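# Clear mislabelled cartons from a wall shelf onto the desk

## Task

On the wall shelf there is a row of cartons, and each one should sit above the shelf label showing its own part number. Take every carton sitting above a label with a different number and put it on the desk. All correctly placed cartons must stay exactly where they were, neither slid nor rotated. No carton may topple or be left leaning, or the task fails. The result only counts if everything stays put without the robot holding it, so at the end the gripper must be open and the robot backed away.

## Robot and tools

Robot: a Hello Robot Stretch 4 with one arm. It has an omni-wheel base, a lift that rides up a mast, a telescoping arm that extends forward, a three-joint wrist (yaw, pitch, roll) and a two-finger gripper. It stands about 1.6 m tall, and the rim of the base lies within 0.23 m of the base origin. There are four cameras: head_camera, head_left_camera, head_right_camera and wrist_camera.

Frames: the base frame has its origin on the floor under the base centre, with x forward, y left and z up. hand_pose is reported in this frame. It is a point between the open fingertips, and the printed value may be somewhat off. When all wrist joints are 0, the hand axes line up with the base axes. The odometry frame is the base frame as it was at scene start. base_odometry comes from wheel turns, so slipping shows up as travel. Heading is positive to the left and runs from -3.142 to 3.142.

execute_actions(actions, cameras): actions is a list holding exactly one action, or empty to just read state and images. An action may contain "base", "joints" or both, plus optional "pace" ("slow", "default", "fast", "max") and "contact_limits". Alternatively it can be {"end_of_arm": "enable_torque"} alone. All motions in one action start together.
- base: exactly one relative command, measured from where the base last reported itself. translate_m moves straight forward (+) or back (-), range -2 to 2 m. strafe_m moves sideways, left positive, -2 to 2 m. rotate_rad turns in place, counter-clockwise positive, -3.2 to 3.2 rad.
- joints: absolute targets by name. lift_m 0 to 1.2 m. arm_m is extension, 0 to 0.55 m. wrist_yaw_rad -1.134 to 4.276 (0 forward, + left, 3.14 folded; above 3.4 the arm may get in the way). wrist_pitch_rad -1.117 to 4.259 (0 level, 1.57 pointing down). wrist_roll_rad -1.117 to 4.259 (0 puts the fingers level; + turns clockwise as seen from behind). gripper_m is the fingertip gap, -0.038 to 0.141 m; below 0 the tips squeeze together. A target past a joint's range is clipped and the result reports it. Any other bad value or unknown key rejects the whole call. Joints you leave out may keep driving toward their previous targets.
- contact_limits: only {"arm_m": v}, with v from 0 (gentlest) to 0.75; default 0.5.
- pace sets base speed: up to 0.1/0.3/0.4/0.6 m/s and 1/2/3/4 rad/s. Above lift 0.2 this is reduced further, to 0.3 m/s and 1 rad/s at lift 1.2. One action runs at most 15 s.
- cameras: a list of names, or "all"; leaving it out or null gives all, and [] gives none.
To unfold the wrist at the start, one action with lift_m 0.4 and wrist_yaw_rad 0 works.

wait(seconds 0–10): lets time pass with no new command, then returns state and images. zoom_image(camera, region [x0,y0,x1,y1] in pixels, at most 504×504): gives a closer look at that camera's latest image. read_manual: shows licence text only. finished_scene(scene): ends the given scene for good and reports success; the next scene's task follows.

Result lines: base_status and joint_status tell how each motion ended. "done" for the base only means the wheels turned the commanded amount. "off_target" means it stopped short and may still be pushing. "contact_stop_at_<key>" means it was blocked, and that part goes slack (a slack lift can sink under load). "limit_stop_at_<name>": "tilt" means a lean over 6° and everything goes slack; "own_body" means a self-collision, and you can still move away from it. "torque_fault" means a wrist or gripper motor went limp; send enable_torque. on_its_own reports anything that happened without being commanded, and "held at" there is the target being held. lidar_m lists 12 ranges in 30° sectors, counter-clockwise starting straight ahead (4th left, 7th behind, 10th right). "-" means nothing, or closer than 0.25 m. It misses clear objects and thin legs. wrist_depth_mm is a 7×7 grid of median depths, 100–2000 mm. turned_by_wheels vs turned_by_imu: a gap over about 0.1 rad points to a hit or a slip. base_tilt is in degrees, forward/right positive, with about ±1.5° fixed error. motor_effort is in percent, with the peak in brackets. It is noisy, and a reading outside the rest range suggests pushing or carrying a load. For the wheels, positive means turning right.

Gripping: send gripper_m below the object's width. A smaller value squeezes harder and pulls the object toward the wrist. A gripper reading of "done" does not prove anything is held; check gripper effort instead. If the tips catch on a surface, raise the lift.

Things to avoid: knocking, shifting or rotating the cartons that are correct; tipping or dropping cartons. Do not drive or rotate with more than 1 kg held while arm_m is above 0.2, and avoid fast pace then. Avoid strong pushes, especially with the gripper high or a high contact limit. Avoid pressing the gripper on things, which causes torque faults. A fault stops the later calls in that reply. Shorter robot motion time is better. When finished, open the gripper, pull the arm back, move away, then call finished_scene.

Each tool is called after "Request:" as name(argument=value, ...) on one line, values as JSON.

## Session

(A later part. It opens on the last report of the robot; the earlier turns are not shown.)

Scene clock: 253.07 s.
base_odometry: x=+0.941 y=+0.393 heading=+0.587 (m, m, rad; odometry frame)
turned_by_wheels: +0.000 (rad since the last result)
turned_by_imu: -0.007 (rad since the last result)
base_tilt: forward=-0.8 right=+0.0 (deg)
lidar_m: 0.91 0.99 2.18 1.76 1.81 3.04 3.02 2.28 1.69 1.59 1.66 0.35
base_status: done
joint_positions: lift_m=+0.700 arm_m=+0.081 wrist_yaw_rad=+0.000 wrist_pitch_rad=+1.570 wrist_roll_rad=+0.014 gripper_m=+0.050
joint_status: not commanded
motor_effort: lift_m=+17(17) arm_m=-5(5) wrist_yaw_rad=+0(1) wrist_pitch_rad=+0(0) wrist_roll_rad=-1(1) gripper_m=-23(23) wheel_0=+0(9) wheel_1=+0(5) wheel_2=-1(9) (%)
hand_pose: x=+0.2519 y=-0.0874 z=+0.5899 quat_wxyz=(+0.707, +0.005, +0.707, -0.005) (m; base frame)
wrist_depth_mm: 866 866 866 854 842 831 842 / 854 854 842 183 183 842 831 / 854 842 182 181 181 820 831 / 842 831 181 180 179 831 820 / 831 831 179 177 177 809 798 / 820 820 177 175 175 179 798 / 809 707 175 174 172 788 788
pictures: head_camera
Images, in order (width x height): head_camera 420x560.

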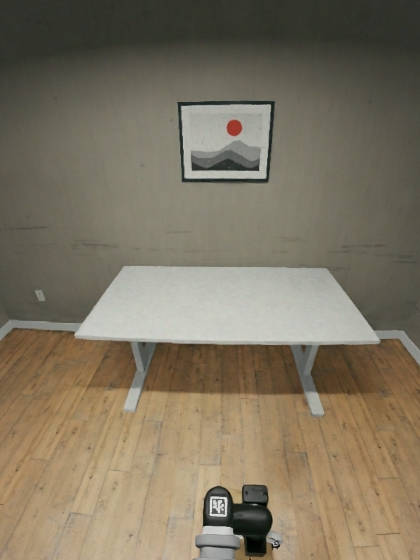

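Request:
execute_actions(actions=[{"base": {"translate_m": 0.45}, "joints": {"lift_m": 1.1}, "pace": "fast"}], cameras=["wrist_camera"])

Scene clock: 260.83 s.
base_odometry: x=+1.316 y=+0.642 heading=+0.586 (m, m, rad; odometry frame)
turned_by_wheels: +0.000 (rad since the last result)
turned_by_imu: -0.003 (rad since the last result)
base_tilt: forward=-0.6 right=-0.1 (deg)
lidar_m: 0.26 0.52 0.74 2.08 1.93 2.51 3.52 2.25 1.68 1.61 0.71 0.30
base_status: done
joint_positions: lift_m=+1.100 arm_m=+0.081 wrist_yaw_rad=+0.000 wrist_pitch_rad=+1.570 wrist_roll_rad=+0.014 gripper_m=+0.050
joint_status: all done
motor_effort: lift_m=+22(23) arm_m=-4(5) wrist_yaw_rad=-1(1) wrist_pitch_rad=+0(1) wrist_roll_rad=-1(2) gripper_m=-24(26) wheel_0=-1(8) wheel_1=-2(5) wheel_2=+0(12) (%)
hand_pose: x=+0.2519 y=-0.0874 z=+0.9895 quat_wxyz=(+0.707, +0.005, +0.707, -0.005) (m; base frame)
wrist_depth_mm: 525 525 521 517 512 512 508 / 521 521 517 183 183 1229 1255 / 1281 1281 182 181 180 1255 1229 / 1255 1255 180 180 179 1229 1205 / 1255 1229 179 178 177 1205 1205 / 1205 1229 177 175 175 179 1182 / 1182 1205 175 174 172 1182 1160
pictures: wrist_camera
Images, in order (width x height): wrist_camera 616x392.

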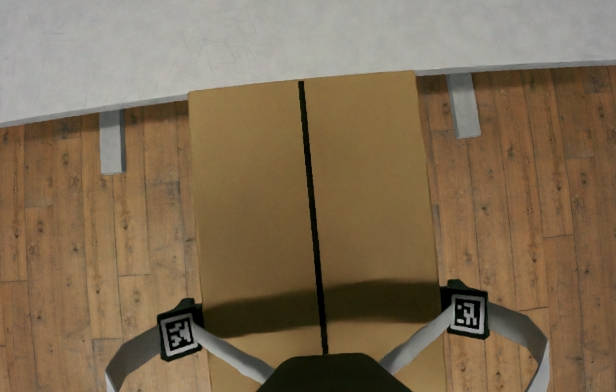

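Request:
execute_actions(actions=[{"base": {"translate_m": 0.15}, "joints": {"lift_m": 1.02, "arm_m": 0.42}}], cameras=["wrist_camera", "head_right_camera"])

Scene clock: 268.40 s.
base_odometry: x=+1.441 y=+0.725 heading=+0.587 (m, m, rad; odometry frame)
turned_by_wheels: +0.000 (rad since the last result)
turned_by_imu: -0.002 (rad since the last result)
base_tilt: forward=-0.7 right=-0.2 (deg)
lidar_m: 0.32 0.38 0.50 2.11 2.02 2.48 3.66 2.28 1.66 1.58 0.50 0.37
base_status: done
joint_positions: lift_m=+1.020 arm_m=+0.419 wrist_yaw_rad=+0.000 wrist_pitch_rad=+1.570 wrist_roll_rad=+0.014 gripper_m=+0.050
joint_status: all done
motor_effort: lift_m=+17(20) arm_m=+5(6) wrist_yaw_rad=-1(1) wrist_pitch_rad=+1(1) wrist_roll_rad=-1(1) gripper_m=-25(22) wheel_0=+1(7) wheel_1=+1(4) wheel_2=+1(10) (%)
hand_pose: x=+0.5903 y=-0.0874 z=+0.9099 quat_wxyz=(+0.707, +0.005, +0.707, -0.005) (m; base frame)
wrist_depth_mm: 442 439 436 436 433 427 430 / 439 436 433 183 183 424 421 / 430 430 182 181 181 421 418 / 427 424 180 179 179 415 415 / 424 421 179 178 177 410 407 / 418 415 177 176 175 178 404 / 413 410 175 174 172 402 -
pictures: head_right_camera, wrist_camera
Images, in order (width x height): head_right_camera 420x672, wrist_camera 616x392.

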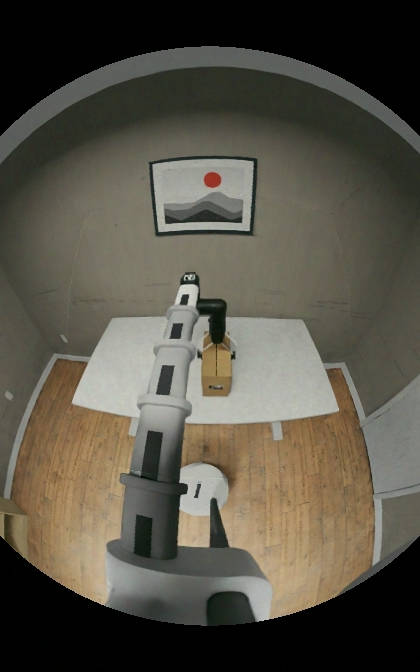

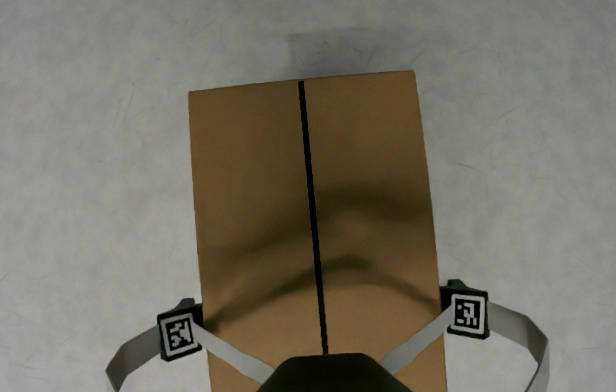

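Request:
execute_actions(actions=[{"joints": {"lift_m": 0.975}, "pace": "slow"}], cameras=[])

Request:
execute_actions(actions=[{"joints": {"gripper_m": 0.095}, "pace": "slow"}], cameras=["wrist_camera"])

Scene clock: 279.00 s.
base_odometry: x=+1.441 y=+0.725 heading=+0.587 (m, m, rad; odometry frame)
turned_by_wheels: +0.000 (rad since the last result)
turned_by_imu: -0.002 (rad since the last result)
base_tilt: forward=-0.7 right=-0.1 (deg)
lidar_m: 0.33 0.36 0.49 2.09 1.99 2.52 3.70 2.29 1.67 1.60 0.48 0.37
base_status: not commanded
joint_positions: lift_m=+0.975 arm_m=+0.419 wrist_yaw_rad=+0.000 wrist_pitch_rad=+1.570 wrist_roll_rad=+0.014 gripper_m=+0.050
joint_status: all done
motor_effort: lift_m=+16(16) arm_m=+5(5) wrist_yaw_rad=-1(1) wrist_pitch_rad=+1(0) wrist_roll_rad=-1(1) gripper_m=-22(24) wheel_0=+1(1) wheel_1=+0(1) wheel_2=+1(1) (%)
hand_pose: x=+0.5903 y=-0.0874 z=+0.8650 quat_wxyz=(+0.707, +0.005, +0.707, -0.005) (m; base frame)
wrist_depth_mm: 394 392 389 387 387 382 379 / 389 387 387 183 183 379 377 / 387 384 182 181 181 375 375 / 379 379 181 180 179 373 368 / 377 375 179 177 177 368 366 / 373 370 177 176 175 178 362 / 368 364 175 174 173 359 -
pictures: none
No camera images: the call's "cameras" was empty. Leave "cameras" out to get every camera's image.

Scene clock: 281.03 s.
base_odometry: x=+1.441 y=+0.725 heading=+0.587 (m, m, rad; odometry frame)
turned_by_wheels: +0.000 (rad since the last result)
turned_by_imu: -0.001 (rad since the last result)
base_tilt: forward=-0.7 right=-0.1 (deg)
lidar_m: 0.33 0.34 0.50 2.09 1.99 2.51 3.68 2.30 1.65 1.59 0.51 0.37
base_status: not commanded
joint_positions: lift_m=+0.975 arm_m=+0.419 wrist_yaw_rad=+0.000 wrist_pitch_rad=+1.571 wrist_roll_rad=+0.014 gripper_m=+0.095
joint_status: all done
motor_effort: lift_m=+16(16) arm_m=+5(5) wrist_yaw_rad=+1(1) wrist_pitch_rad=-2(1) wrist_roll_rad=-1(1) gripper_m=-9(21) wheel_0=+1(1) wheel_1=+1(0) wheel_2=+0(0) (%)
hand_pose: x=+0.5901 y=-0.0874 z=+0.8650 quat_wxyz=(+0.707, +0.005, +0.707, -0.005) (m; base frame)
wrist_depth_mm: 394 394 389 389 387 384 384 / 392 389 387 384 382 379 377 / 387 387 198 196 196 375 375 / 384 379 196 195 194 373 370 / 379 375 194 193 191 368 366 / 375 373 191 190 190 362 364 / 368 368 189 189 187 359 359
pictures: wrist_camera
Images, in order (width x height): wrist_camera 616x392.

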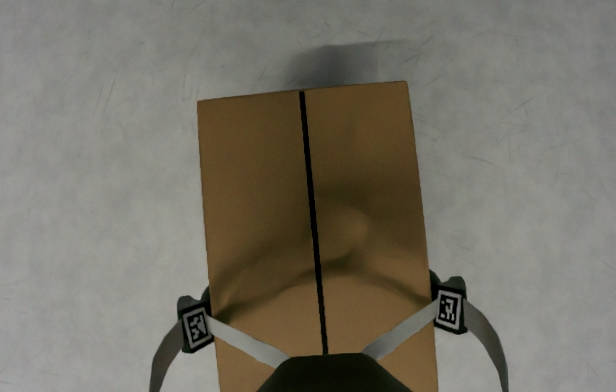

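Request:
execute_actions(actions=[{"joints": {"gripper_m": 0.141}, "pace": "slow"}], cameras=["wrist_camera"])

Scene clock: 289.67 s.
base_odometry: x=+1.441 y=+0.725 heading=+0.586 (m, m, rad; odometry frame)
turned_by_wheels: +0.000 (rad since the last result)
turned_by_imu: -0.002 (rad since the last result)
base_tilt: forward=-0.6 right=+0.0 (deg)
lidar_m: 0.32 0.35 0.50 2.10 1.99 2.51 3.69 2.26 1.67 1.60 0.51 0.33
base_status: not commanded
joint_positions: lift_m=+0.975 arm_m=+0.419 wrist_yaw_rad=+0.000 wrist_pitch_rad=+1.570 wrist_roll_rad=+0.014 gripper_m=+0.141
joint_status: all done
motor_effort: lift_m=+16(16) arm_m=+5(5) wrist_yaw_rad=+2(1) wrist_pitch_rad=+0(4) wrist_roll_rad=-1(1) gripper_m=-2(8) wheel_0=+1(1) wheel_1=+1(1) wheel_2=+0(1) (%)
hand_pose: x=+0.5902 y=-0.0874 z=+0.8650 quat_wxyz=(+0.707, +0.005, +0.707, -0.005) (m; base frame)
wrist_depth_mm: 394 394 389 389 387 384 384 / 389 389 387 382 382 379 377 / 387 384 197 196 196 375 373 / 379 379 195 193 193 370 370 / 377 375 193 192 191 368 364 / 375 370 191 190 189 217 362 / 370 368 189 150 187 357 357
pictures: wrist_camera
Images, in order (width x height): wrist_camera 616x392.

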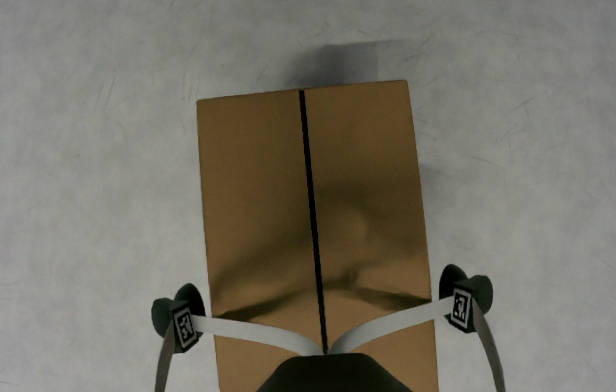

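Request:
execute_actions(actions=[{"joints": {"lift_m": 1.06}, "pace": "fast"}], cameras=[])

Request:
execute_actions(actions=[{"joints": {"arm_m": 0.0}, "base": {"translate_m": -0.25}, "pace": "fast"}], cameras=[])

Request:
execute_actions(actions=[{"joints": {"lift_m": 0.45}, "base": {"rotate_rad": -3.14}, "pace": "fast"}], cameras=["head_camera"])

Scene clock: 299.97 s.
base_odometry: x=+1.441 y=+0.725 heading=+0.586 (m, m, rad; odometry frame)
turned_by_wheels: +0.000 (rad since the last result)
turned_by_imu: -0.002 (rad since the last result)
base_tilt: forward=-0.7 right=+0.1 (deg)
lidar_m: 0.33 0.36 0.48 2.10 1.98 2.50 3.70 2.27 1.67 1.60 0.49 0.36
base_status: not commanded
joint_positions: lift_m=+1.060 arm_m=+0.419 wrist_yaw_rad=+0.000 wrist_pitch_rad=+1.570 wrist_roll_rad=+0.014 gripper_m=+0.141
joint_status: all done
motor_effort: lift_m=+22(22) arm_m=+5(5) wrist_yaw_rad=+1(2) wrist_pitch_rad=+0(0) wrist_roll_rad=-1(1) gripper_m=-2(2) wheel_0=+1(1) wheel_1=+1(0) wheel_2=+0(0) (%)
hand_pose: x=+0.5902 y=-0.0874 z=+0.9495 quat_wxyz=(+0.707, +0.005, +0.707, -0.005) (m; base frame)
wrist_depth_mm: 484 480 480 473 473 473 469 / 477 477 473 473 469 466 462 / 473 469 469 281 462 462 459 / 466 466 462 279 455 452 455 / 462 459 459 277 452 452 449 / 455 455 274 273 273 217 445 / 452 452 445 150 270 442 439
pictures: none
No camera images: the call's "cameras" was empty. Leave "cameras" out to get every camera's image.

Scene clock: 302.13 s.
base_odometry: x=+1.233 y=+0.587 heading=+0.586 (m, m, rad; odometry frame)
turned_by_wheels: +0.000 (rad since the last result)
turned_by_imu: +0.000 (rad since the last result)
base_tilt: forward=-0.7 right=+0.0 (deg)
lidar_m: 0.58 0.61 0.85 2.11 1.87 2.51 3.39 2.27 1.71 1.56 0.90 0.62
base_status: done
joint_positions: lift_m=+1.060 arm_m=+0.001 wrist_yaw_rad=+0.000 wrist_pitch_rad=+1.570 wrist_roll_rad=+0.014 gripper_m=+0.141
joint_status: all done
motor_effort: lift_m=+22(22) arm_m=-5(7) wrist_yaw_rad=+1(1) wrist_pitch_rad=-1(0) wrist_roll_rad=+0(0) gripper_m=-1(2) wheel_0=-1(3) wheel_1=+0(5) wheel_2=+0(9) (%)
hand_pose: x=+0.1719 y=-0.0874 z=+0.9495 quat_wxyz=(+0.707, +0.005, +0.707, -0.005) (m; base frame)
wrist_depth_mm: 1255 1281 1255 1229 1229 1229 1229 / 1229 1229 1229 1229 1205 1229 1205 / 1229 1229 1229 1205 1229 1182 1182 / 1229 1205 1205 1205 1205 1182 1182 / 1205 1205 1182 960 1182 1160 1160 / 1182 1182 946 960 1182 216 1138 / 1182 1160 1160 151 1138 1138 1138
pictures: none
No camera images: the call's "cameras" was empty. Leave "cameras" out to get every camera's image.

Scene clock: 305.63 s.
base_odometry: x=+1.233 y=+0.587 heading=-2.554 (m, m, rad; odometry frame)
turned_by_wheels: -3.140 (rad since the last result)
turned_by_imu: -3.118 (rad since the last result)
base_tilt: forward=-0.7 right=-0.1 (deg)
lidar_m: 3.10 2.34 1.71 1.60 0.92 0.63 0.60 0.61 0.85 2.08 1.83 2.40
base_status: done
joint_positions: lift_m=+0.450 arm_m=+0.001 wrist_yaw_rad=+0.000 wrist_pitch_rad=+1.570 wrist_roll_rad=+0.014 gripper_m=+0.141
joint_status: all done
motor_effort: lift_m=+16(22) arm_m=-5(5) wrist_yaw_rad=+0(1) wrist_pitch_rad=+0(0) wrist_roll_rad=-1(0) gripper_m=-3(0) wheel_0=+1(4) wheel_1=+0(5) wheel_2=+0(5) (%)
hand_pose: x=+0.1720 y=-0.0874 z=+0.3400 quat_wxyz=(+0.707, +0.005, +0.707, -0.005) (m; base frame)
wrist_depth_mm: 603 597 591 597 591 585 585 / 597 591 591 585 585 580 580 / 591 585 585 580 580 574 574 / 580 580 580 569 569 569 564 / 574 569 415 436 569 564 559 / 569 366 349 349 359 216 549 / 564 351 345 151 345 544 549
pictures: head_camera
Images, in order (width x height): head_camera 420x560.

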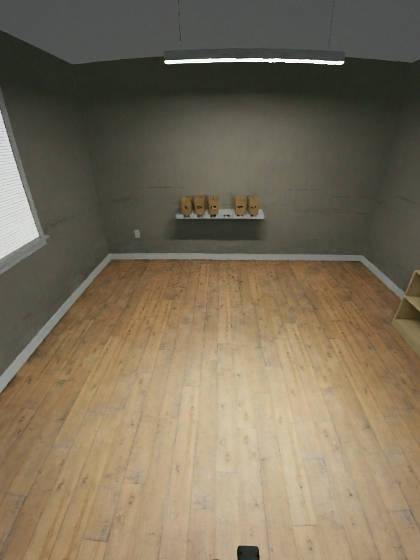

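Request:
execute_actions(actions=[{"joints": {"lift_m": 0.55, "wrist_pitch_rad": 0.0}, "base": {"translate_m": 2.0}, "pace": "max"}], cameras=["head_camera", "wrist_camera"])

Scene clock: 317.63 s.
base_odometry: x=-0.431 y=-0.523 heading=-2.554 (m, m, rad; odometry frame)
turned_by_wheels: +0.000 (rad since the last result)
turned_by_imu: -0.007 (rad since the last result)
base_tilt: forward=-0.6 right=+0.0 (deg)
lidar_m: 1.05 1.11 1.71 1.65 1.72 2.36 3.44 2.99 1.78 1.67 1.94 1.13
base_status: done
joint_positions: lift_m=+0.550 arm_m=+0.001 wrist_yaw_rad=+0.000 wrist_pitch_rad=+0.003 wrist_roll_rad=+0.014 gripper_m=+0.141
joint_status: all done
motor_effort: lift_m=+20(25) arm_m=-4(5) wrist_yaw_rad=+0(0) wrist_pitch_rad=-7(11) wrist_roll_rad=-1(2) gripper_m=-2(0) wheel_0=+0(10) wheel_1=-1(7) wheel_2=-1(11) (%)
hand_pose: x=+0.4602 y=-0.0875 z=+0.7274 quat_wxyz=(+1.000, +0.007, +0.001, +0.000) (m; base frame)
wrist_depth_mm: 1182 1160 1182 1182 1160 1205 1182 / 1138 1182 1160 1160 1182 1182 1182 / 1138 1160 1160 1160 1138 1160 1160 / 1138 878 917 1138 891 1160 1138 / 1118 878 878 1008 891 1160 1138 / 1098 1118 1118 1118 1118 216 1138 / 1118 1098 1098 150 1098 1098 1118
pictures: head_camera, wrist_camera
Images, in order (width x height): head_camera 420x560, wrist_camera 616x392.

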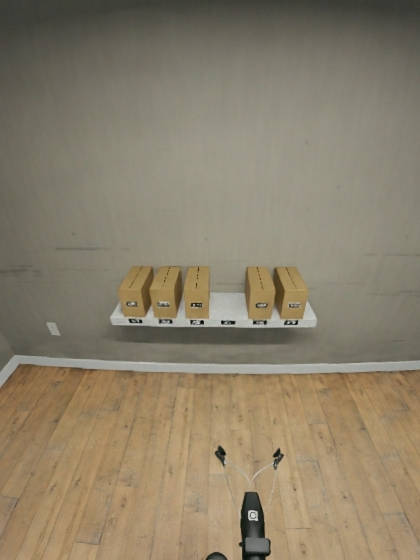

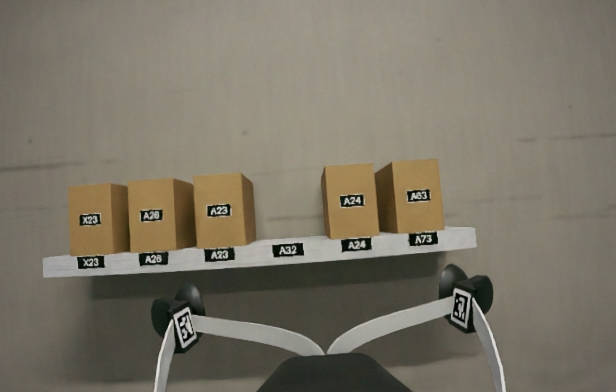

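Request:
execute_actions(actions=[{"joints": {"lift_m": 1.09, "wrist_pitch_rad": 1.57, "gripper_m": 0.125}, "base": {"strafe_m": -0.27}, "pace": "fast"}], cameras=[])

Request:
execute_actions(actions=[{"joints": {"arm_m": 0.33}, "base": {"translate_m": 0.68}}], cameras=["wrist_camera"])

Scene clock: 327.27 s.
base_odometry: x=-0.581 y=-0.298 heading=-2.554 (m, m, rad; odometry frame)
turned_by_wheels: +0.000 (rad since the last result)
turned_by_imu: -0.003 (rad since the last result)
base_tilt: forward=-0.8 right=-0.2 (deg)
lidar_m: 1.06 1.12 1.90 1.91 1.96 2.68 3.45 2.60 1.45 1.40 1.86 1.41
base_status: done
joint_positions: lift_m=+1.090 arm_m=+0.001 wrist_yaw_rad=+0.000 wrist_pitch_rad=+1.570 wrist_roll_rad=+0.014 gripper_m=+0.125
joint_status: all done
motor_effort: lift_m=+22(24) arm_m=-4(4) wrist_yaw_rad=+1(1) wrist_pitch_rad=+0(6) wrist_roll_rad=-1(1) gripper_m=-2(1) wheel_0=+1(10) wheel_1=-1(11) wheel_2=+0(2) (%)
hand_pose: x=+0.1719 y=-0.0874 z=+0.9795 quat_wxyz=(+0.707, +0.005, +0.707, -0.005) (m; base frame)
wrist_depth_mm: 1281 1281 1308 1281 1281 1255 1229 / 1308 1281 1255 1255 1255 1229 1229 / 1255 1255 1229 1255 1205 1229 1229 / 1229 1229 1229 1229 1205 1182 1182 / 1229 1205 1229 991 1205 1182 1205 / 1229 1205 224 991 1182 1182 1182 / 1205 1182 1182 152 1160 1182 1160
pictures: none
No camera images: the call's "cameras" was empty. Leave "cameras" out to get every camera's image.

Scene clock: 331.10 s.
base_odometry: x=-1.147 y=-0.675 heading=-2.554 (m, m, rad; odometry frame)
turned_by_wheels: +0.000 (rad since the last result)
turned_by_imu: -0.003 (rad since the last result)
base_tilt: forward=-0.7 right=+0.0 (deg)
lidar_m: 0.39 0.40 0.58 1.95 1.99 2.76 4.22 2.05 1.55 1.78 0.94 0.41
base_status: done
joint_positions: lift_m=+1.090 arm_m=+0.329 wrist_yaw_rad=+0.000 wrist_pitch_rad=+1.570 wrist_roll_rad=+0.014 gripper_m=+0.125
joint_status: all done
motor_effort: lift_m=+22(22) arm_m=+5(6) wrist_yaw_rad=+0(1) wrist_pitch_rad=+0(0) wrist_roll_rad=+0(1) gripper_m=-1(2) wheel_0=+0(7) wheel_1=-2(5) wheel_2=+1(7) (%)
hand_pose: x=+0.5003 y=-0.0874 z=+0.9795 quat_wxyz=(+0.707, +0.005, +0.707, -0.005) (m; base frame)
wrist_depth_mm: 199 206 221 236 246 255 - / 255 277 303 301 324 368 387 / 324 303 334 300 480 723 809 / 484 298 322 296 473 1229 1205 / 480 296 315 293 469 1205 1182 / 473 293 224 290 289 1182 1182 / 831 289 304 152 1160 1160 1160
pictures: wrist_camera
Images, in order (width x height): wrist_camera 616x392.

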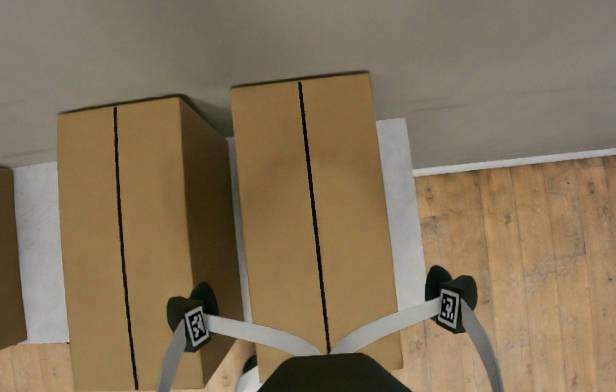

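Request:
execute_actions(actions=[{"joints": {"arm_m": 0.38, "lift_m": 1.045, "gripper_m": 0.122}}], cameras=["wrist_camera"])

Request:
zoom_image(camera="wrist_camera", region=[140, 230, 500, 392])

Scene clock: 339.00 s.
base_odometry: x=-1.147 y=-0.675 heading=-2.554 (m, m, rad; odometry frame)
turned_by_wheels: +0.000 (rad since the last result)
turned_by_imu: -0.002 (rad since the last result)
base_tilt: forward=-0.7 right=+0.0 (deg)
lidar_m: 0.40 0.41 0.58 1.95 2.02 2.75 4.19 2.04 1.58 1.77 0.96 0.40
base_status: not commanded
joint_positions: lift_m=+1.045 arm_m=+0.379 wrist_yaw_rad=+0.000 wrist_pitch_rad=+1.570 wrist_roll_rad=+0.014 gripper_m=+0.122
joint_status: all done
motor_effort: lift_m=+16(20) arm_m=+5(6) wrist_yaw_rad=+0(3) wrist_pitch_rad=+0(0) wrist_roll_rad=+0(1) gripper_m=-2(5) wheel_0=+0(0) wheel_1=-1(1) wheel_2=+1(1) (%)
hand_pose: x=+0.5502 y=-0.0874 z=+0.9350 quat_wxyz=(+0.707, +0.005, +0.707, -0.005) (m; base frame)
wrist_depth_mm: 118 123 132 140 147 151 - / 152 165 180 194 208 220 231 / 234 256 255 252 291 427 484 / 255 254 293 251 252 1160 1160 / 252 251 282 248 248 1138 1138 / 249 248 222 246 244 1138 1138 / 247 245 262 151 243 1138 1118
pictures: wrist_camera
Images, in order (width x height): wrist_camera 616x392.

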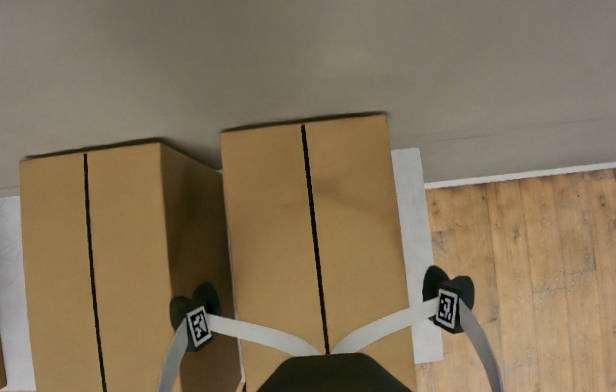

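Region (140, 230, 500, 392) of wrist_camera's 616x392 image, scaled by 1.400; it fills the top 227 rows of this view, and the rest is white.

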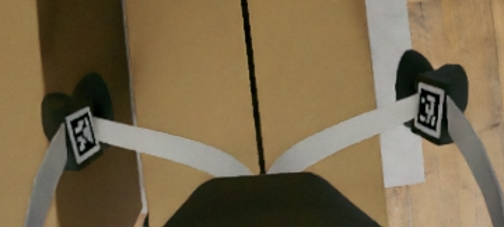

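Well aligned, matching the earlier successful view. Descend.

Request:
execute_actions(actions=[{"joints": {"lift_m": 0.995}, "pace": "slow"}], cameras=["wrist_camera"])

Scene clock: 344.30 s.
base_odometry: x=-1.147 y=-0.675 heading=-2.554 (m, m, rad; odometry frame)
turned_by_wheels: +0.000 (rad since the last result)
turned_by_imu: -0.002 (rad since the last result)
base_tilt: forward=-0.6 right=+0.0 (deg)
lidar_m: 0.40 0.43 0.56 1.95 2.03 2.77 4.22 2.06 1.57 1.76 0.97 0.40
base_status: not commanded
joint_positions: lift_m=+0.995 arm_m=+0.379 wrist_yaw_rad=+0.000 wrist_pitch_rad=+1.570 wrist_roll_rad=+0.014 gripper_m=+0.122
joint_status: all done
motor_effort: lift_m=+16(16) arm_m=+5(5) wrist_yaw_rad=+1(1) wrist_pitch_rad=+0(1) wrist_roll_rad=+0(0) gripper_m=-1(1) wheel_0=+0(0) wheel_1=-1(1) wheel_2=+1(1) (%)
hand_pose: x=+0.5502 y=-0.0874 z=+0.8850 quat_wxyz=(+0.707, +0.005, +0.707, -0.005) (m; base frame)
wrist_depth_mm: 118 123 132 140 146 152 - / 152 165 180 194 204 220 231 / 206 212 204 203 202 427 484 / 204 208 202 201 201 1098 1118 / 202 202 200 199 198 1098 1098 / 200 200 198 197 196 1098 1078 / 197 196 196 152 193 1078 1078
pictures: wrist_camera
Images, in order (width x height): wrist_camera 616x392.

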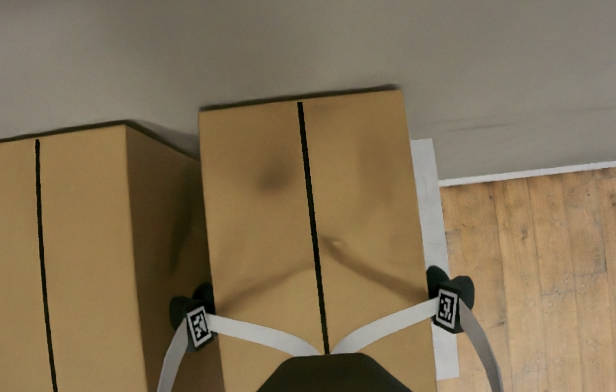

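Request:
execute_actions(actions=[{"joints": {"gripper_m": 0.05}}], cameras=["wrist_camera"])

Request:
execute_actions(actions=[{"joints": {"lift_m": 1.2}}], cameras=["wrist_camera"])

Scene clock: 351.13 s.
base_odometry: x=-1.147 y=-0.675 heading=-2.554 (m, m, rad; odometry frame)
turned_by_wheels: +0.000 (rad since the last result)
turned_by_imu: -0.002 (rad since the last result)
base_tilt: forward=-0.7 right=+0.0 (deg)
lidar_m: 0.38 0.41 0.57 1.94 2.03 2.77 4.23 2.09 1.58 1.76 0.98 0.42
base_status: not commanded
joint_positions: lift_m=+0.995 arm_m=+0.379 wrist_yaw_rad=+0.000 wrist_pitch_rad=+1.570 wrist_roll_rad=+0.014 gripper_m=+0.050
joint_status: all done
motor_effort: lift_m=+16(16) arm_m=+5(5) wrist_yaw_rad=-2(2) wrist_pitch_rad=+0(0) wrist_roll_rad=-1(1) gripper_m=-26(24) wheel_0=+0(0) wheel_1=-1(1) wheel_2=+1(1) (%)
hand_pose: x=+0.5502 y=-0.0874 z=+0.8850 quat_wxyz=(+0.707, +0.005, +0.707, -0.005) (m; base frame)
wrist_depth_mm: 118 123 132 140 146 152 - / 152 165 180 182 182 220 231 / 206 213 182 181 180 427 484 / 204 208 180 179 179 1118 1098 / 202 202 179 177 176 1098 1098 / 199 199 177 176 175 179 1098 / 197 196 175 174 172 1078 1060
pictures: wrist_camera
Images, in order (width x height): wrist_camera 616x392.

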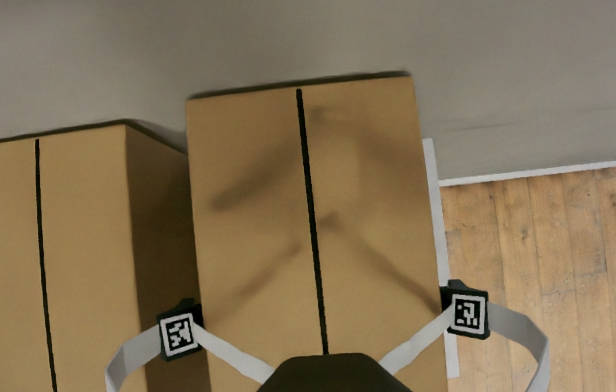

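Scene clock: 353.07 s.
base_odometry: x=-1.147 y=-0.675 heading=-2.554 (m, m, rad; odometry frame)
turned_by_wheels: +0.000 (rad since the last result)
turned_by_imu: -0.001 (rad since the last result)
base_tilt: forward=-0.6 right=-0.1 (deg)
lidar_m: 0.40 0.38 0.56 1.95 2.02 2.75 4.20 2.06 1.57 1.77 0.96 0.42
base_status: not commanded
joint_positions: lift_m=+1.200 arm_m=+0.379 wrist_yaw_rad=+0.000 wrist_pitch_rad=+1.570 wrist_roll_rad=+0.014 gripper_m=+0.050
joint_status: all done
motor_effort: lift_m=+23(24) arm_m=+5(5) wrist_yaw_rad=+1(1) wrist_pitch_rad=+1(0) wrist_roll_rad=-1(1) gripper_m=-23(22) wheel_0=+0(0) wheel_1=-1(2) wheel_2=+1(1) (%)
hand_pose: x=+0.5503 y=-0.0874 z=+1.0894 quat_wxyz=(+0.707, +0.005, +0.707, -0.005) (m; base frame)
wrist_depth_mm: 118 123 132 140 147 152 - / 152 166 181 182 182 220 231 / 233 259 182 181 180 430 488 / 488 410 180 179 178 1308 1308 / 569 407 179 177 177 1308 1308 / 539 402 177 176 174 179 1255 / 554 397 175 174 172 1281 1255
pictures: wrist_camera
Images, in order (width x height): wrist_camera 616x392.

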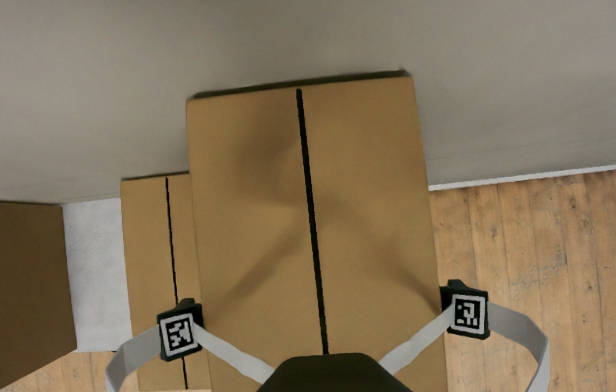

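Request:
execute_actions(actions=[{"joints": {"arm_m": 0.08}, "base": {"translate_m": -0.3}}], cameras=[])

Request:
execute_actions(actions=[{"joints": {"lift_m": 0.65}, "base": {"rotate_rad": 3.14}}], cameras=["head_camera"])

Request:
execute_actions(actions=[{"base": {"translate_m": 2.0}, "pace": "fast"}], cameras=["head_camera"])

Scene clock: 359.53 s.
base_odometry: x=-0.897 y=-0.509 heading=-2.554 (m, m, rad; odometry frame)
turned_by_wheels: +0.000 (rad since the last result)
turned_by_imu: -0.001 (rad since the last result)
base_tilt: forward=-0.7 right=-0.1 (deg)
lidar_m: 0.27 0.73 1.00 1.94 1.99 2.77 3.53 2.12 1.47 1.67 1.40 0.33
base_status: done
joint_positions: lift_m=+1.200 arm_m=+0.081 wrist_yaw_rad=+0.000 wrist_pitch_rad=+1.570 wrist_roll_rad=+0.014 gripper_m=+0.050
joint_status: all done
motor_effort: lift_m=+23(23) arm_m=-5(7) wrist_yaw_rad=+0(1) wrist_pitch_rad=-1(0) wrist_roll_rad=-2(1) gripper_m=-25(23) wheel_0=-1(5) wheel_1=+1(6) wheel_2=+0(9) (%)
hand_pose: x=+0.2518 y=-0.0874 z=+1.0894 quat_wxyz=(+0.707, +0.005, +0.707, -0.005) (m; base frame)
wrist_depth_mm: 878 1118 1205 1255 1308 1336 1366 / 1366 1366 1366 1366 1336 1336 1366 / 1366 1336 182 181 180 1336 1336 / 1366 1366 180 179 179 1308 1308 / 1336 1336 179 177 177 1308 1308 / 1366 1308 176 175 175 179 1308 / 1308 1308 175 174 172 1255 1281
pictures: none
No camera images: the call's "cameras" was empty. Leave "cameras" out to get every camera's image.

Scene clock: 363.97 s.
base_odometry: x=-0.897 y=-0.509 heading=+0.586 (m, m, rad; odometry frame)
turned_by_wheels: +3.140 (rad since the last result)
turned_by_imu: +3.115 (rad since the last result)
base_tilt: forward=-0.7 right=+0.0 (deg)
lidar_m: 0.30 2.03 1.48 1.77 1.37 0.74 0.70 0.74 1.01 1.92 2.00 0.35
base_status: done
joint_positions: lift_m=+0.650 arm_m=+0.081 wrist_yaw_rad=+0.000 wrist_pitch_rad=+1.570 wrist_roll_rad=+0.014 gripper_m=+0.050
joint_status: all done
motor_effort: lift_m=+16(22) arm_m=-5(5) wrist_yaw_rad=+0(0) wrist_pitch_rad=+0(1) wrist_roll_rad=+0(2) gripper_m=-24(24) wheel_0=-1(3) wheel_1=-1(5) wheel_2=+0(3) (%)
hand_pose: x=+0.2519 y=-0.0874 z=+0.5400 quat_wxyz=(+0.707, +0.005, +0.707, -0.005) (m; base frame)
wrist_depth_mm: 809 809 809 798 788 788 798 / 809 809 798 788 788 788 778 / 788 788 182 181 180 778 768 / 788 778 180 179 179 768 768 / 788 768 179 177 177 759 750 / 768 778 177 175 174 179 741 / 768 549 175 174 172 741 741
pictures: head_camera
Images, in order (width x height): head_camera 420x560.

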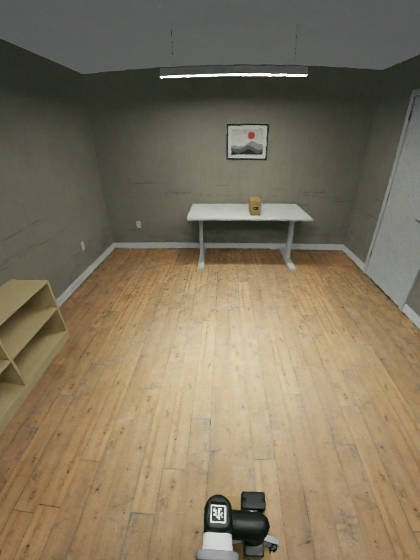

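Scene clock: 370.37 s.
base_odometry: x=+0.769 y=+0.597 heading=+0.586 (m, m, rad; odometry frame)
turned_by_wheels: +0.000 (rad since the last result)
turned_by_imu: -0.006 (rad since the last result)
base_tilt: forward=-0.7 right=+0.0 (deg)
lidar_m: 0.31 1.02 1.84 1.45 1.50 2.03 2.98 2.79 2.02 1.88 1.42 0.35
base_status: done
joint_positions: lift_m=+0.650 arm_m=+0.081 wrist_yaw_rad=+0.000 wrist_pitch_rad=+1.570 wrist_roll_rad=+0.014 gripper_m=+0.050
joint_status: not commanded
motor_effort: lift_m=+16(16) arm_m=-5(5) wrist_yaw_rad=+0(0) wrist_pitch_rad=+0(0) wrist_roll_rad=+0(0) gripper_m=-25(25) wheel_0=-2(6) wheel_1=-1(6) wheel_2=+0(11) (%)
hand_pose: x=+0.2519 y=-0.0874 z=+0.5400 quat_wxyz=(+0.707, +0.005, +0.707, -0.005) (m; base frame)
wrist_depth_mm: 820 809 798 798 798 788 798 / 809 809 798 788 778 778 788 / 788 788 182 181 180 778 768 / 788 788 180 179 179 768 759 / 778 778 179 177 176 759 759 / 768 759 177 175 174 179 750 / 768 549 175 174 172 741 741
pictures: head_camera
Images, in order (width x height): head_camera 420x560.

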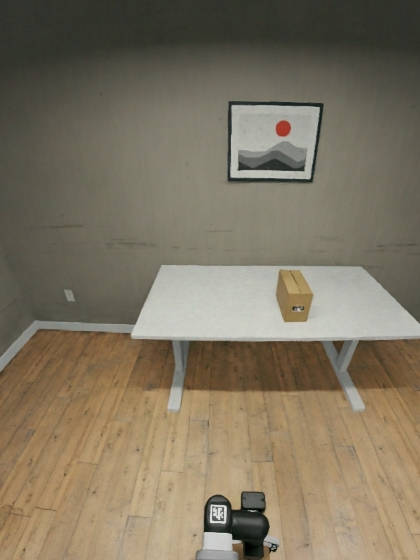

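Request:
execute_actions(actions=[{"base": {"translate_m": 0.5}, "joints": {"lift_m": 1.04}, "pace": "fast"}], cameras=["wrist_camera"])

Request:
execute_actions(actions=[{"base": {"translate_m": 0.07}, "joints": {"arm_m": 0.48}}], cameras=["wrist_camera", "head_right_camera"])

Scene clock: 379.00 s.
base_odometry: x=+1.186 y=+0.874 heading=+0.586 (m, m, rad; odometry frame)
turned_by_wheels: +0.000 (rad since the last result)
turned_by_imu: -0.003 (rad since the last result)
base_tilt: forward=-0.6 right=+0.0 (deg)
lidar_m: 0.27 0.48 1.76 1.78 1.66 2.05 3.54 2.77 2.01 1.86 0.69 0.34
base_status: done
joint_positions: lift_m=+1.040 arm_m=+0.081 wrist_yaw_rad=+0.000 wrist_pitch_rad=+1.570 wrist_roll_rad=+0.014 gripper_m=+0.050
joint_status: all done
motor_effort: lift_m=+23(25) arm_m=-4(5) wrist_yaw_rad=-1(1) wrist_pitch_rad=+0(1) wrist_roll_rad=-2(1) gripper_m=-24(24) wheel_0=-1(8) wheel_1=+1(6) wheel_2=-1(11) (%)
hand_pose: x=+0.2519 y=-0.0874 z=+0.9294 quat_wxyz=(+0.707, +0.005, +0.707, -0.005) (m; base frame)
wrist_depth_mm: 462 459 455 455 452 452 449 / 459 455 452 449 449 1182 1138 / 1205 1182 182 181 181 1182 1160 / 1182 1182 180 179 179 1160 1160 / 1182 1182 179 178 176 1160 1138 / 1160 1160 177 175 175 179 1138 / 1138 1138 175 174 172 1118 1118
pictures: wrist_camera
Images, in order (width x height): wrist_camera 616x392.

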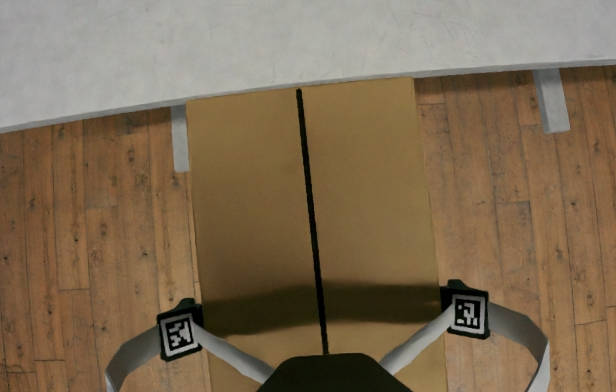

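Scene clock: 381.30 s.
base_odometry: x=+1.244 y=+0.913 heading=+0.586 (m, m, rad; odometry frame)
turned_by_wheels: +0.000 (rad since the last result)
turned_by_imu: -0.001 (rad since the last result)
base_tilt: forward=-0.6 right=+0.0 (deg)
lidar_m: 0.39 0.42 0.59 1.79 1.71 2.05 3.63 2.74 2.00 1.91 0.61 0.42
base_status: done
joint_positions: lift_m=+1.040 arm_m=+0.479 wrist_yaw_rad=+0.000 wrist_pitch_rad=+1.570 wrist_roll_rad=+0.014 gripper_m=+0.050
joint_status: all done
motor_effort: lift_m=+23(23) arm_m=+5(6) wrist_yaw_rad=+0(1) wrist_pitch_rad=+0(0) wrist_roll_rad=-1(1) gripper_m=-25(25) wheel_0=+0(4) wheel_1=-1(4) wheel_2=+1(11) (%)
hand_pose: x=+0.6503 y=-0.0874 z=+0.9294 quat_wxyz=(+0.707, +0.005, +0.707, -0.005) (m; base frame)
wrist_depth_mm: 462 462 455 452 449 449 449 / 459 455 452 449 445 445 442 / 452 452 182 181 180 442 334 / 449 445 180 179 179 433 340 / 442 439 178 177 176 430 347 / 439 433 177 176 175 179 351 / 433 427 175 174 172 421 -
pictures: head_right_camera, wrist_camera
Images, in order (width x height): head_right_camera 420x672, wrist_camera 616x392.

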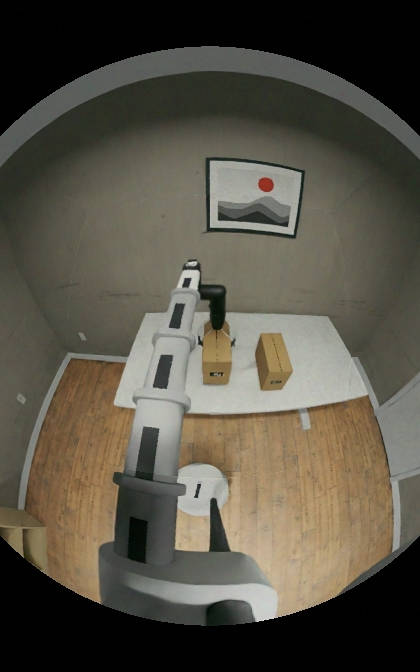

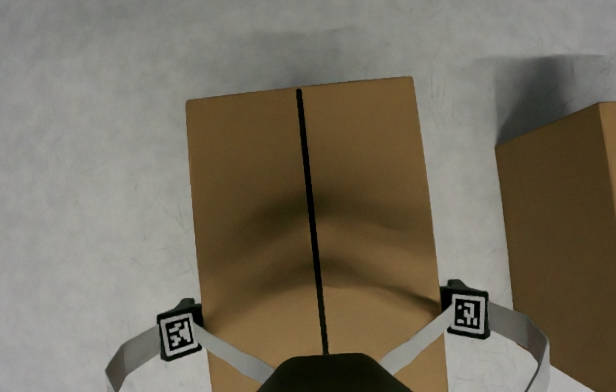

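Request:
execute_actions(actions=[{"joints": {"lift_m": 0.978}}], cameras=[])

Request:
execute_actions(actions=[{"joints": {"gripper_m": 0.141}, "pace": "slow"}], cameras=["wrist_camera"])

Scene clock: 386.80 s.
base_odometry: x=+1.244 y=+0.913 heading=+0.586 (m, m, rad; odometry frame)
turned_by_wheels: +0.000 (rad since the last result)
turned_by_imu: -0.002 (rad since the last result)
base_tilt: forward=-0.7 right=+0.0 (deg)
lidar_m: 0.39 0.39 0.58 1.78 1.68 2.03 3.62 2.77 2.00 1.87 0.60 0.43
base_status: not commanded
joint_positions: lift_m=+0.978 arm_m=+0.479 wrist_yaw_rad=+0.000 wrist_pitch_rad=+1.570 wrist_roll_rad=+0.014 gripper_m=+0.050
joint_status: all done
motor_effort: lift_m=+16(20) arm_m=+5(5) wrist_yaw_rad=-1(1) wrist_pitch_rad=+0(1) wrist_roll_rad=-1(1) gripper_m=-24(24) wheel_0=+0(0) wheel_1=+0(1) wheel_2=+1(1) (%)
hand_pose: x=+0.6503 y=-0.0874 z=+0.8680 quat_wxyz=(+0.707, +0.005, +0.707, -0.005) (m; base frame)
wrist_depth_mm: 397 394 392 392 389 387 384 / 392 392 389 387 382 382 382 / 389 384 182 181 180 377 334 / 384 379 180 179 178 375 342 / 379 377 178 177 176 370 347 / 375 373 176 175 174 179 353 / 373 368 175 174 172 362 -
pictures: none
No camera images: the call's "cameras" was empty. Leave "cameras" out to get every camera's image.

Scene clock: 390.97 s.
base_odometry: x=+1.244 y=+0.913 heading=+0.586 (m, m, rad; odometry frame)
turned_by_wheels: +0.000 (rad since the last result)
turned_by_imu: -0.002 (rad since the last result)
base_tilt: forward=-0.7 right=+0.0 (deg)
lidar_m: 0.39 0.43 0.59 1.79 1.70 2.03 3.63 2.77 1.98 1.87 0.57 0.41
base_status: not commanded
joint_positions: lift_m=+0.978 arm_m=+0.479 wrist_yaw_rad=+0.000 wrist_pitch_rad=+1.570 wrist_roll_rad=+0.014 gripper_m=+0.141
joint_status: all done
motor_effort: lift_m=+16(16) arm_m=+5(5) wrist_yaw_rad=+0(2) wrist_pitch_rad=-1(2) wrist_roll_rad=-1(1) gripper_m=+1(22) wheel_0=+0(0) wheel_1=-1(0) wheel_2=+1(1) (%)
hand_pose: x=+0.6502 y=-0.0874 z=+0.8680 quat_wxyz=(+0.707, +0.005, +0.707, -0.005) (m; base frame)
wrist_depth_mm: 397 397 394 392 387 387 384 / 392 392 389 384 384 384 382 / 387 384 200 198 198 379 336 / 384 384 198 196 196 375 340 / 379 377 196 194 193 370 347 / 377 373 193 193 191 217 353 / 373 370 191 151 189 362 355
pictures: wrist_camera
Images, in order (width x height): wrist_camera 616x392.

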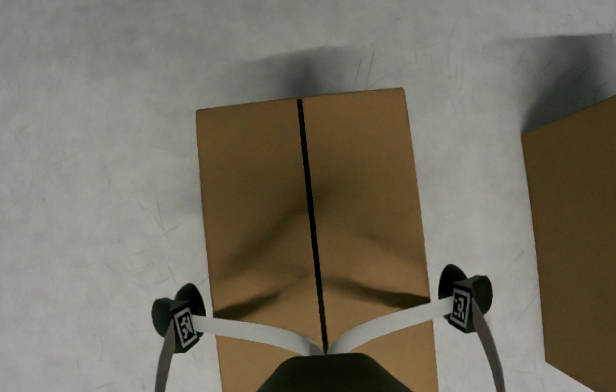

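Request:
execute_actions(actions=[{"joints": {"lift_m": 1.07}, "pace": "fast"}], cameras=[])

Request:
execute_actions(actions=[{"joints": {"arm_m": 0.0}, "base": {"translate_m": -0.3}, "pace": "fast"}], cameras=["head_right_camera"])

Scene clock: 395.10 s.
base_odometry: x=+1.244 y=+0.913 heading=+0.586 (m, m, rad; odometry frame)
turned_by_wheels: +0.000 (rad since the last result)
turned_by_imu: -0.002 (rad since the last result)
base_tilt: forward=-0.8 right=+0.0 (deg)
lidar_m: 0.40 0.42 0.56 1.79 1.69 2.03 3.60 2.78 2.01 1.89 0.58 0.41
base_status: not commanded
joint_positions: lift_m=+1.070 arm_m=+0.479 wrist_yaw_rad=+0.000 wrist_pitch_rad=+1.570 wrist_roll_rad=+0.014 gripper_m=+0.141
joint_status: all done
motor_effort: lift_m=+22(25) arm_m=+5(5) wrist_yaw_rad=+1(0) wrist_pitch_rad=+0(1) wrist_roll_rad=-1(1) gripper_m=+0(2) wheel_0=+0(0) wheel_1=-1(1) wheel_2=+1(1) (%)
hand_pose: x=+0.6502 y=-0.0874 z=+0.9595 quat_wxyz=(+0.707, +0.005, +0.707, -0.005) (m; base frame)
wrist_depth_mm: 496 492 488 484 480 480 480 / 488 488 480 480 477 477 473 / 484 480 480 293 477 473 336 / 477 473 473 289 466 462 340 / 473 469 466 286 459 462 347 / 469 462 283 283 282 217 351 / 462 462 455 150 279 452 355
pictures: none
No camera images: the call's "cameras" was empty. Leave "cameras" out to get every camera's image.

Scene clock: 397.53 s.
base_odometry: x=+0.994 y=+0.747 heading=+0.586 (m, m, rad; odometry frame)
turned_by_wheels: +0.000 (rad since the last result)
turned_by_imu: +0.000 (rad since the last result)
base_tilt: forward=-0.7 right=-0.1 (deg)
lidar_m: 0.68 0.73 1.86 1.78 1.53 2.01 3.29 2.78 2.01 1.88 1.05 0.71
base_status: done
joint_positions: lift_m=+1.070 arm_m=+0.001 wrist_yaw_rad=+0.000 wrist_pitch_rad=+1.570 wrist_roll_rad=+0.014 gripper_m=+0.141
joint_status: all done
motor_effort: lift_m=+22(22) arm_m=-5(6) wrist_yaw_rad=-1(1) wrist_pitch_rad=-1(1) wrist_roll_rad=+0(2) gripper_m=+0(1) wheel_0=+1(4) wheel_1=+0(5) wheel_2=+1(8) (%)
hand_pose: x=+0.1718 y=-0.0874 z=+0.9595 quat_wxyz=(+0.707, +0.005, +0.707, -0.005) (m; base frame)
wrist_depth_mm: 1255 1255 1255 1255 1229 1229 1229 / 1229 1255 1229 1255 1229 1229 1229 / 1255 1229 1229 1229 1205 1205 1182 / 1229 1205 1229 1182 1182 1182 1182 / 1205 1205 1205 976 1160 1160 1160 / 1205 1205 960 960 1160 217 1160 / 1182 1182 1182 150 1160 1160 1160
pictures: head_right_camera
Images, in order (width x height): head_right_camera 420x672.

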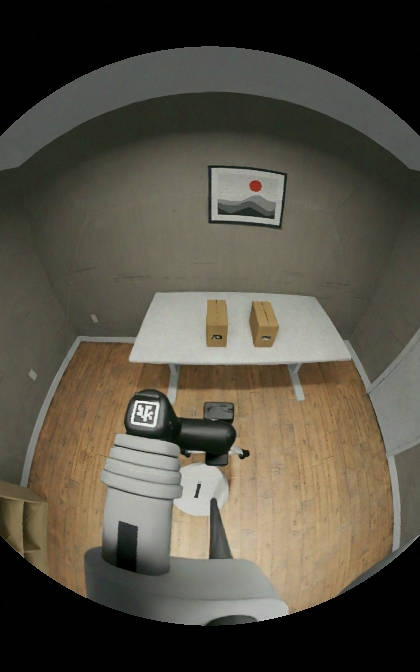

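Request:
finished_scene(scene=1)

The scene is finished: the task was done.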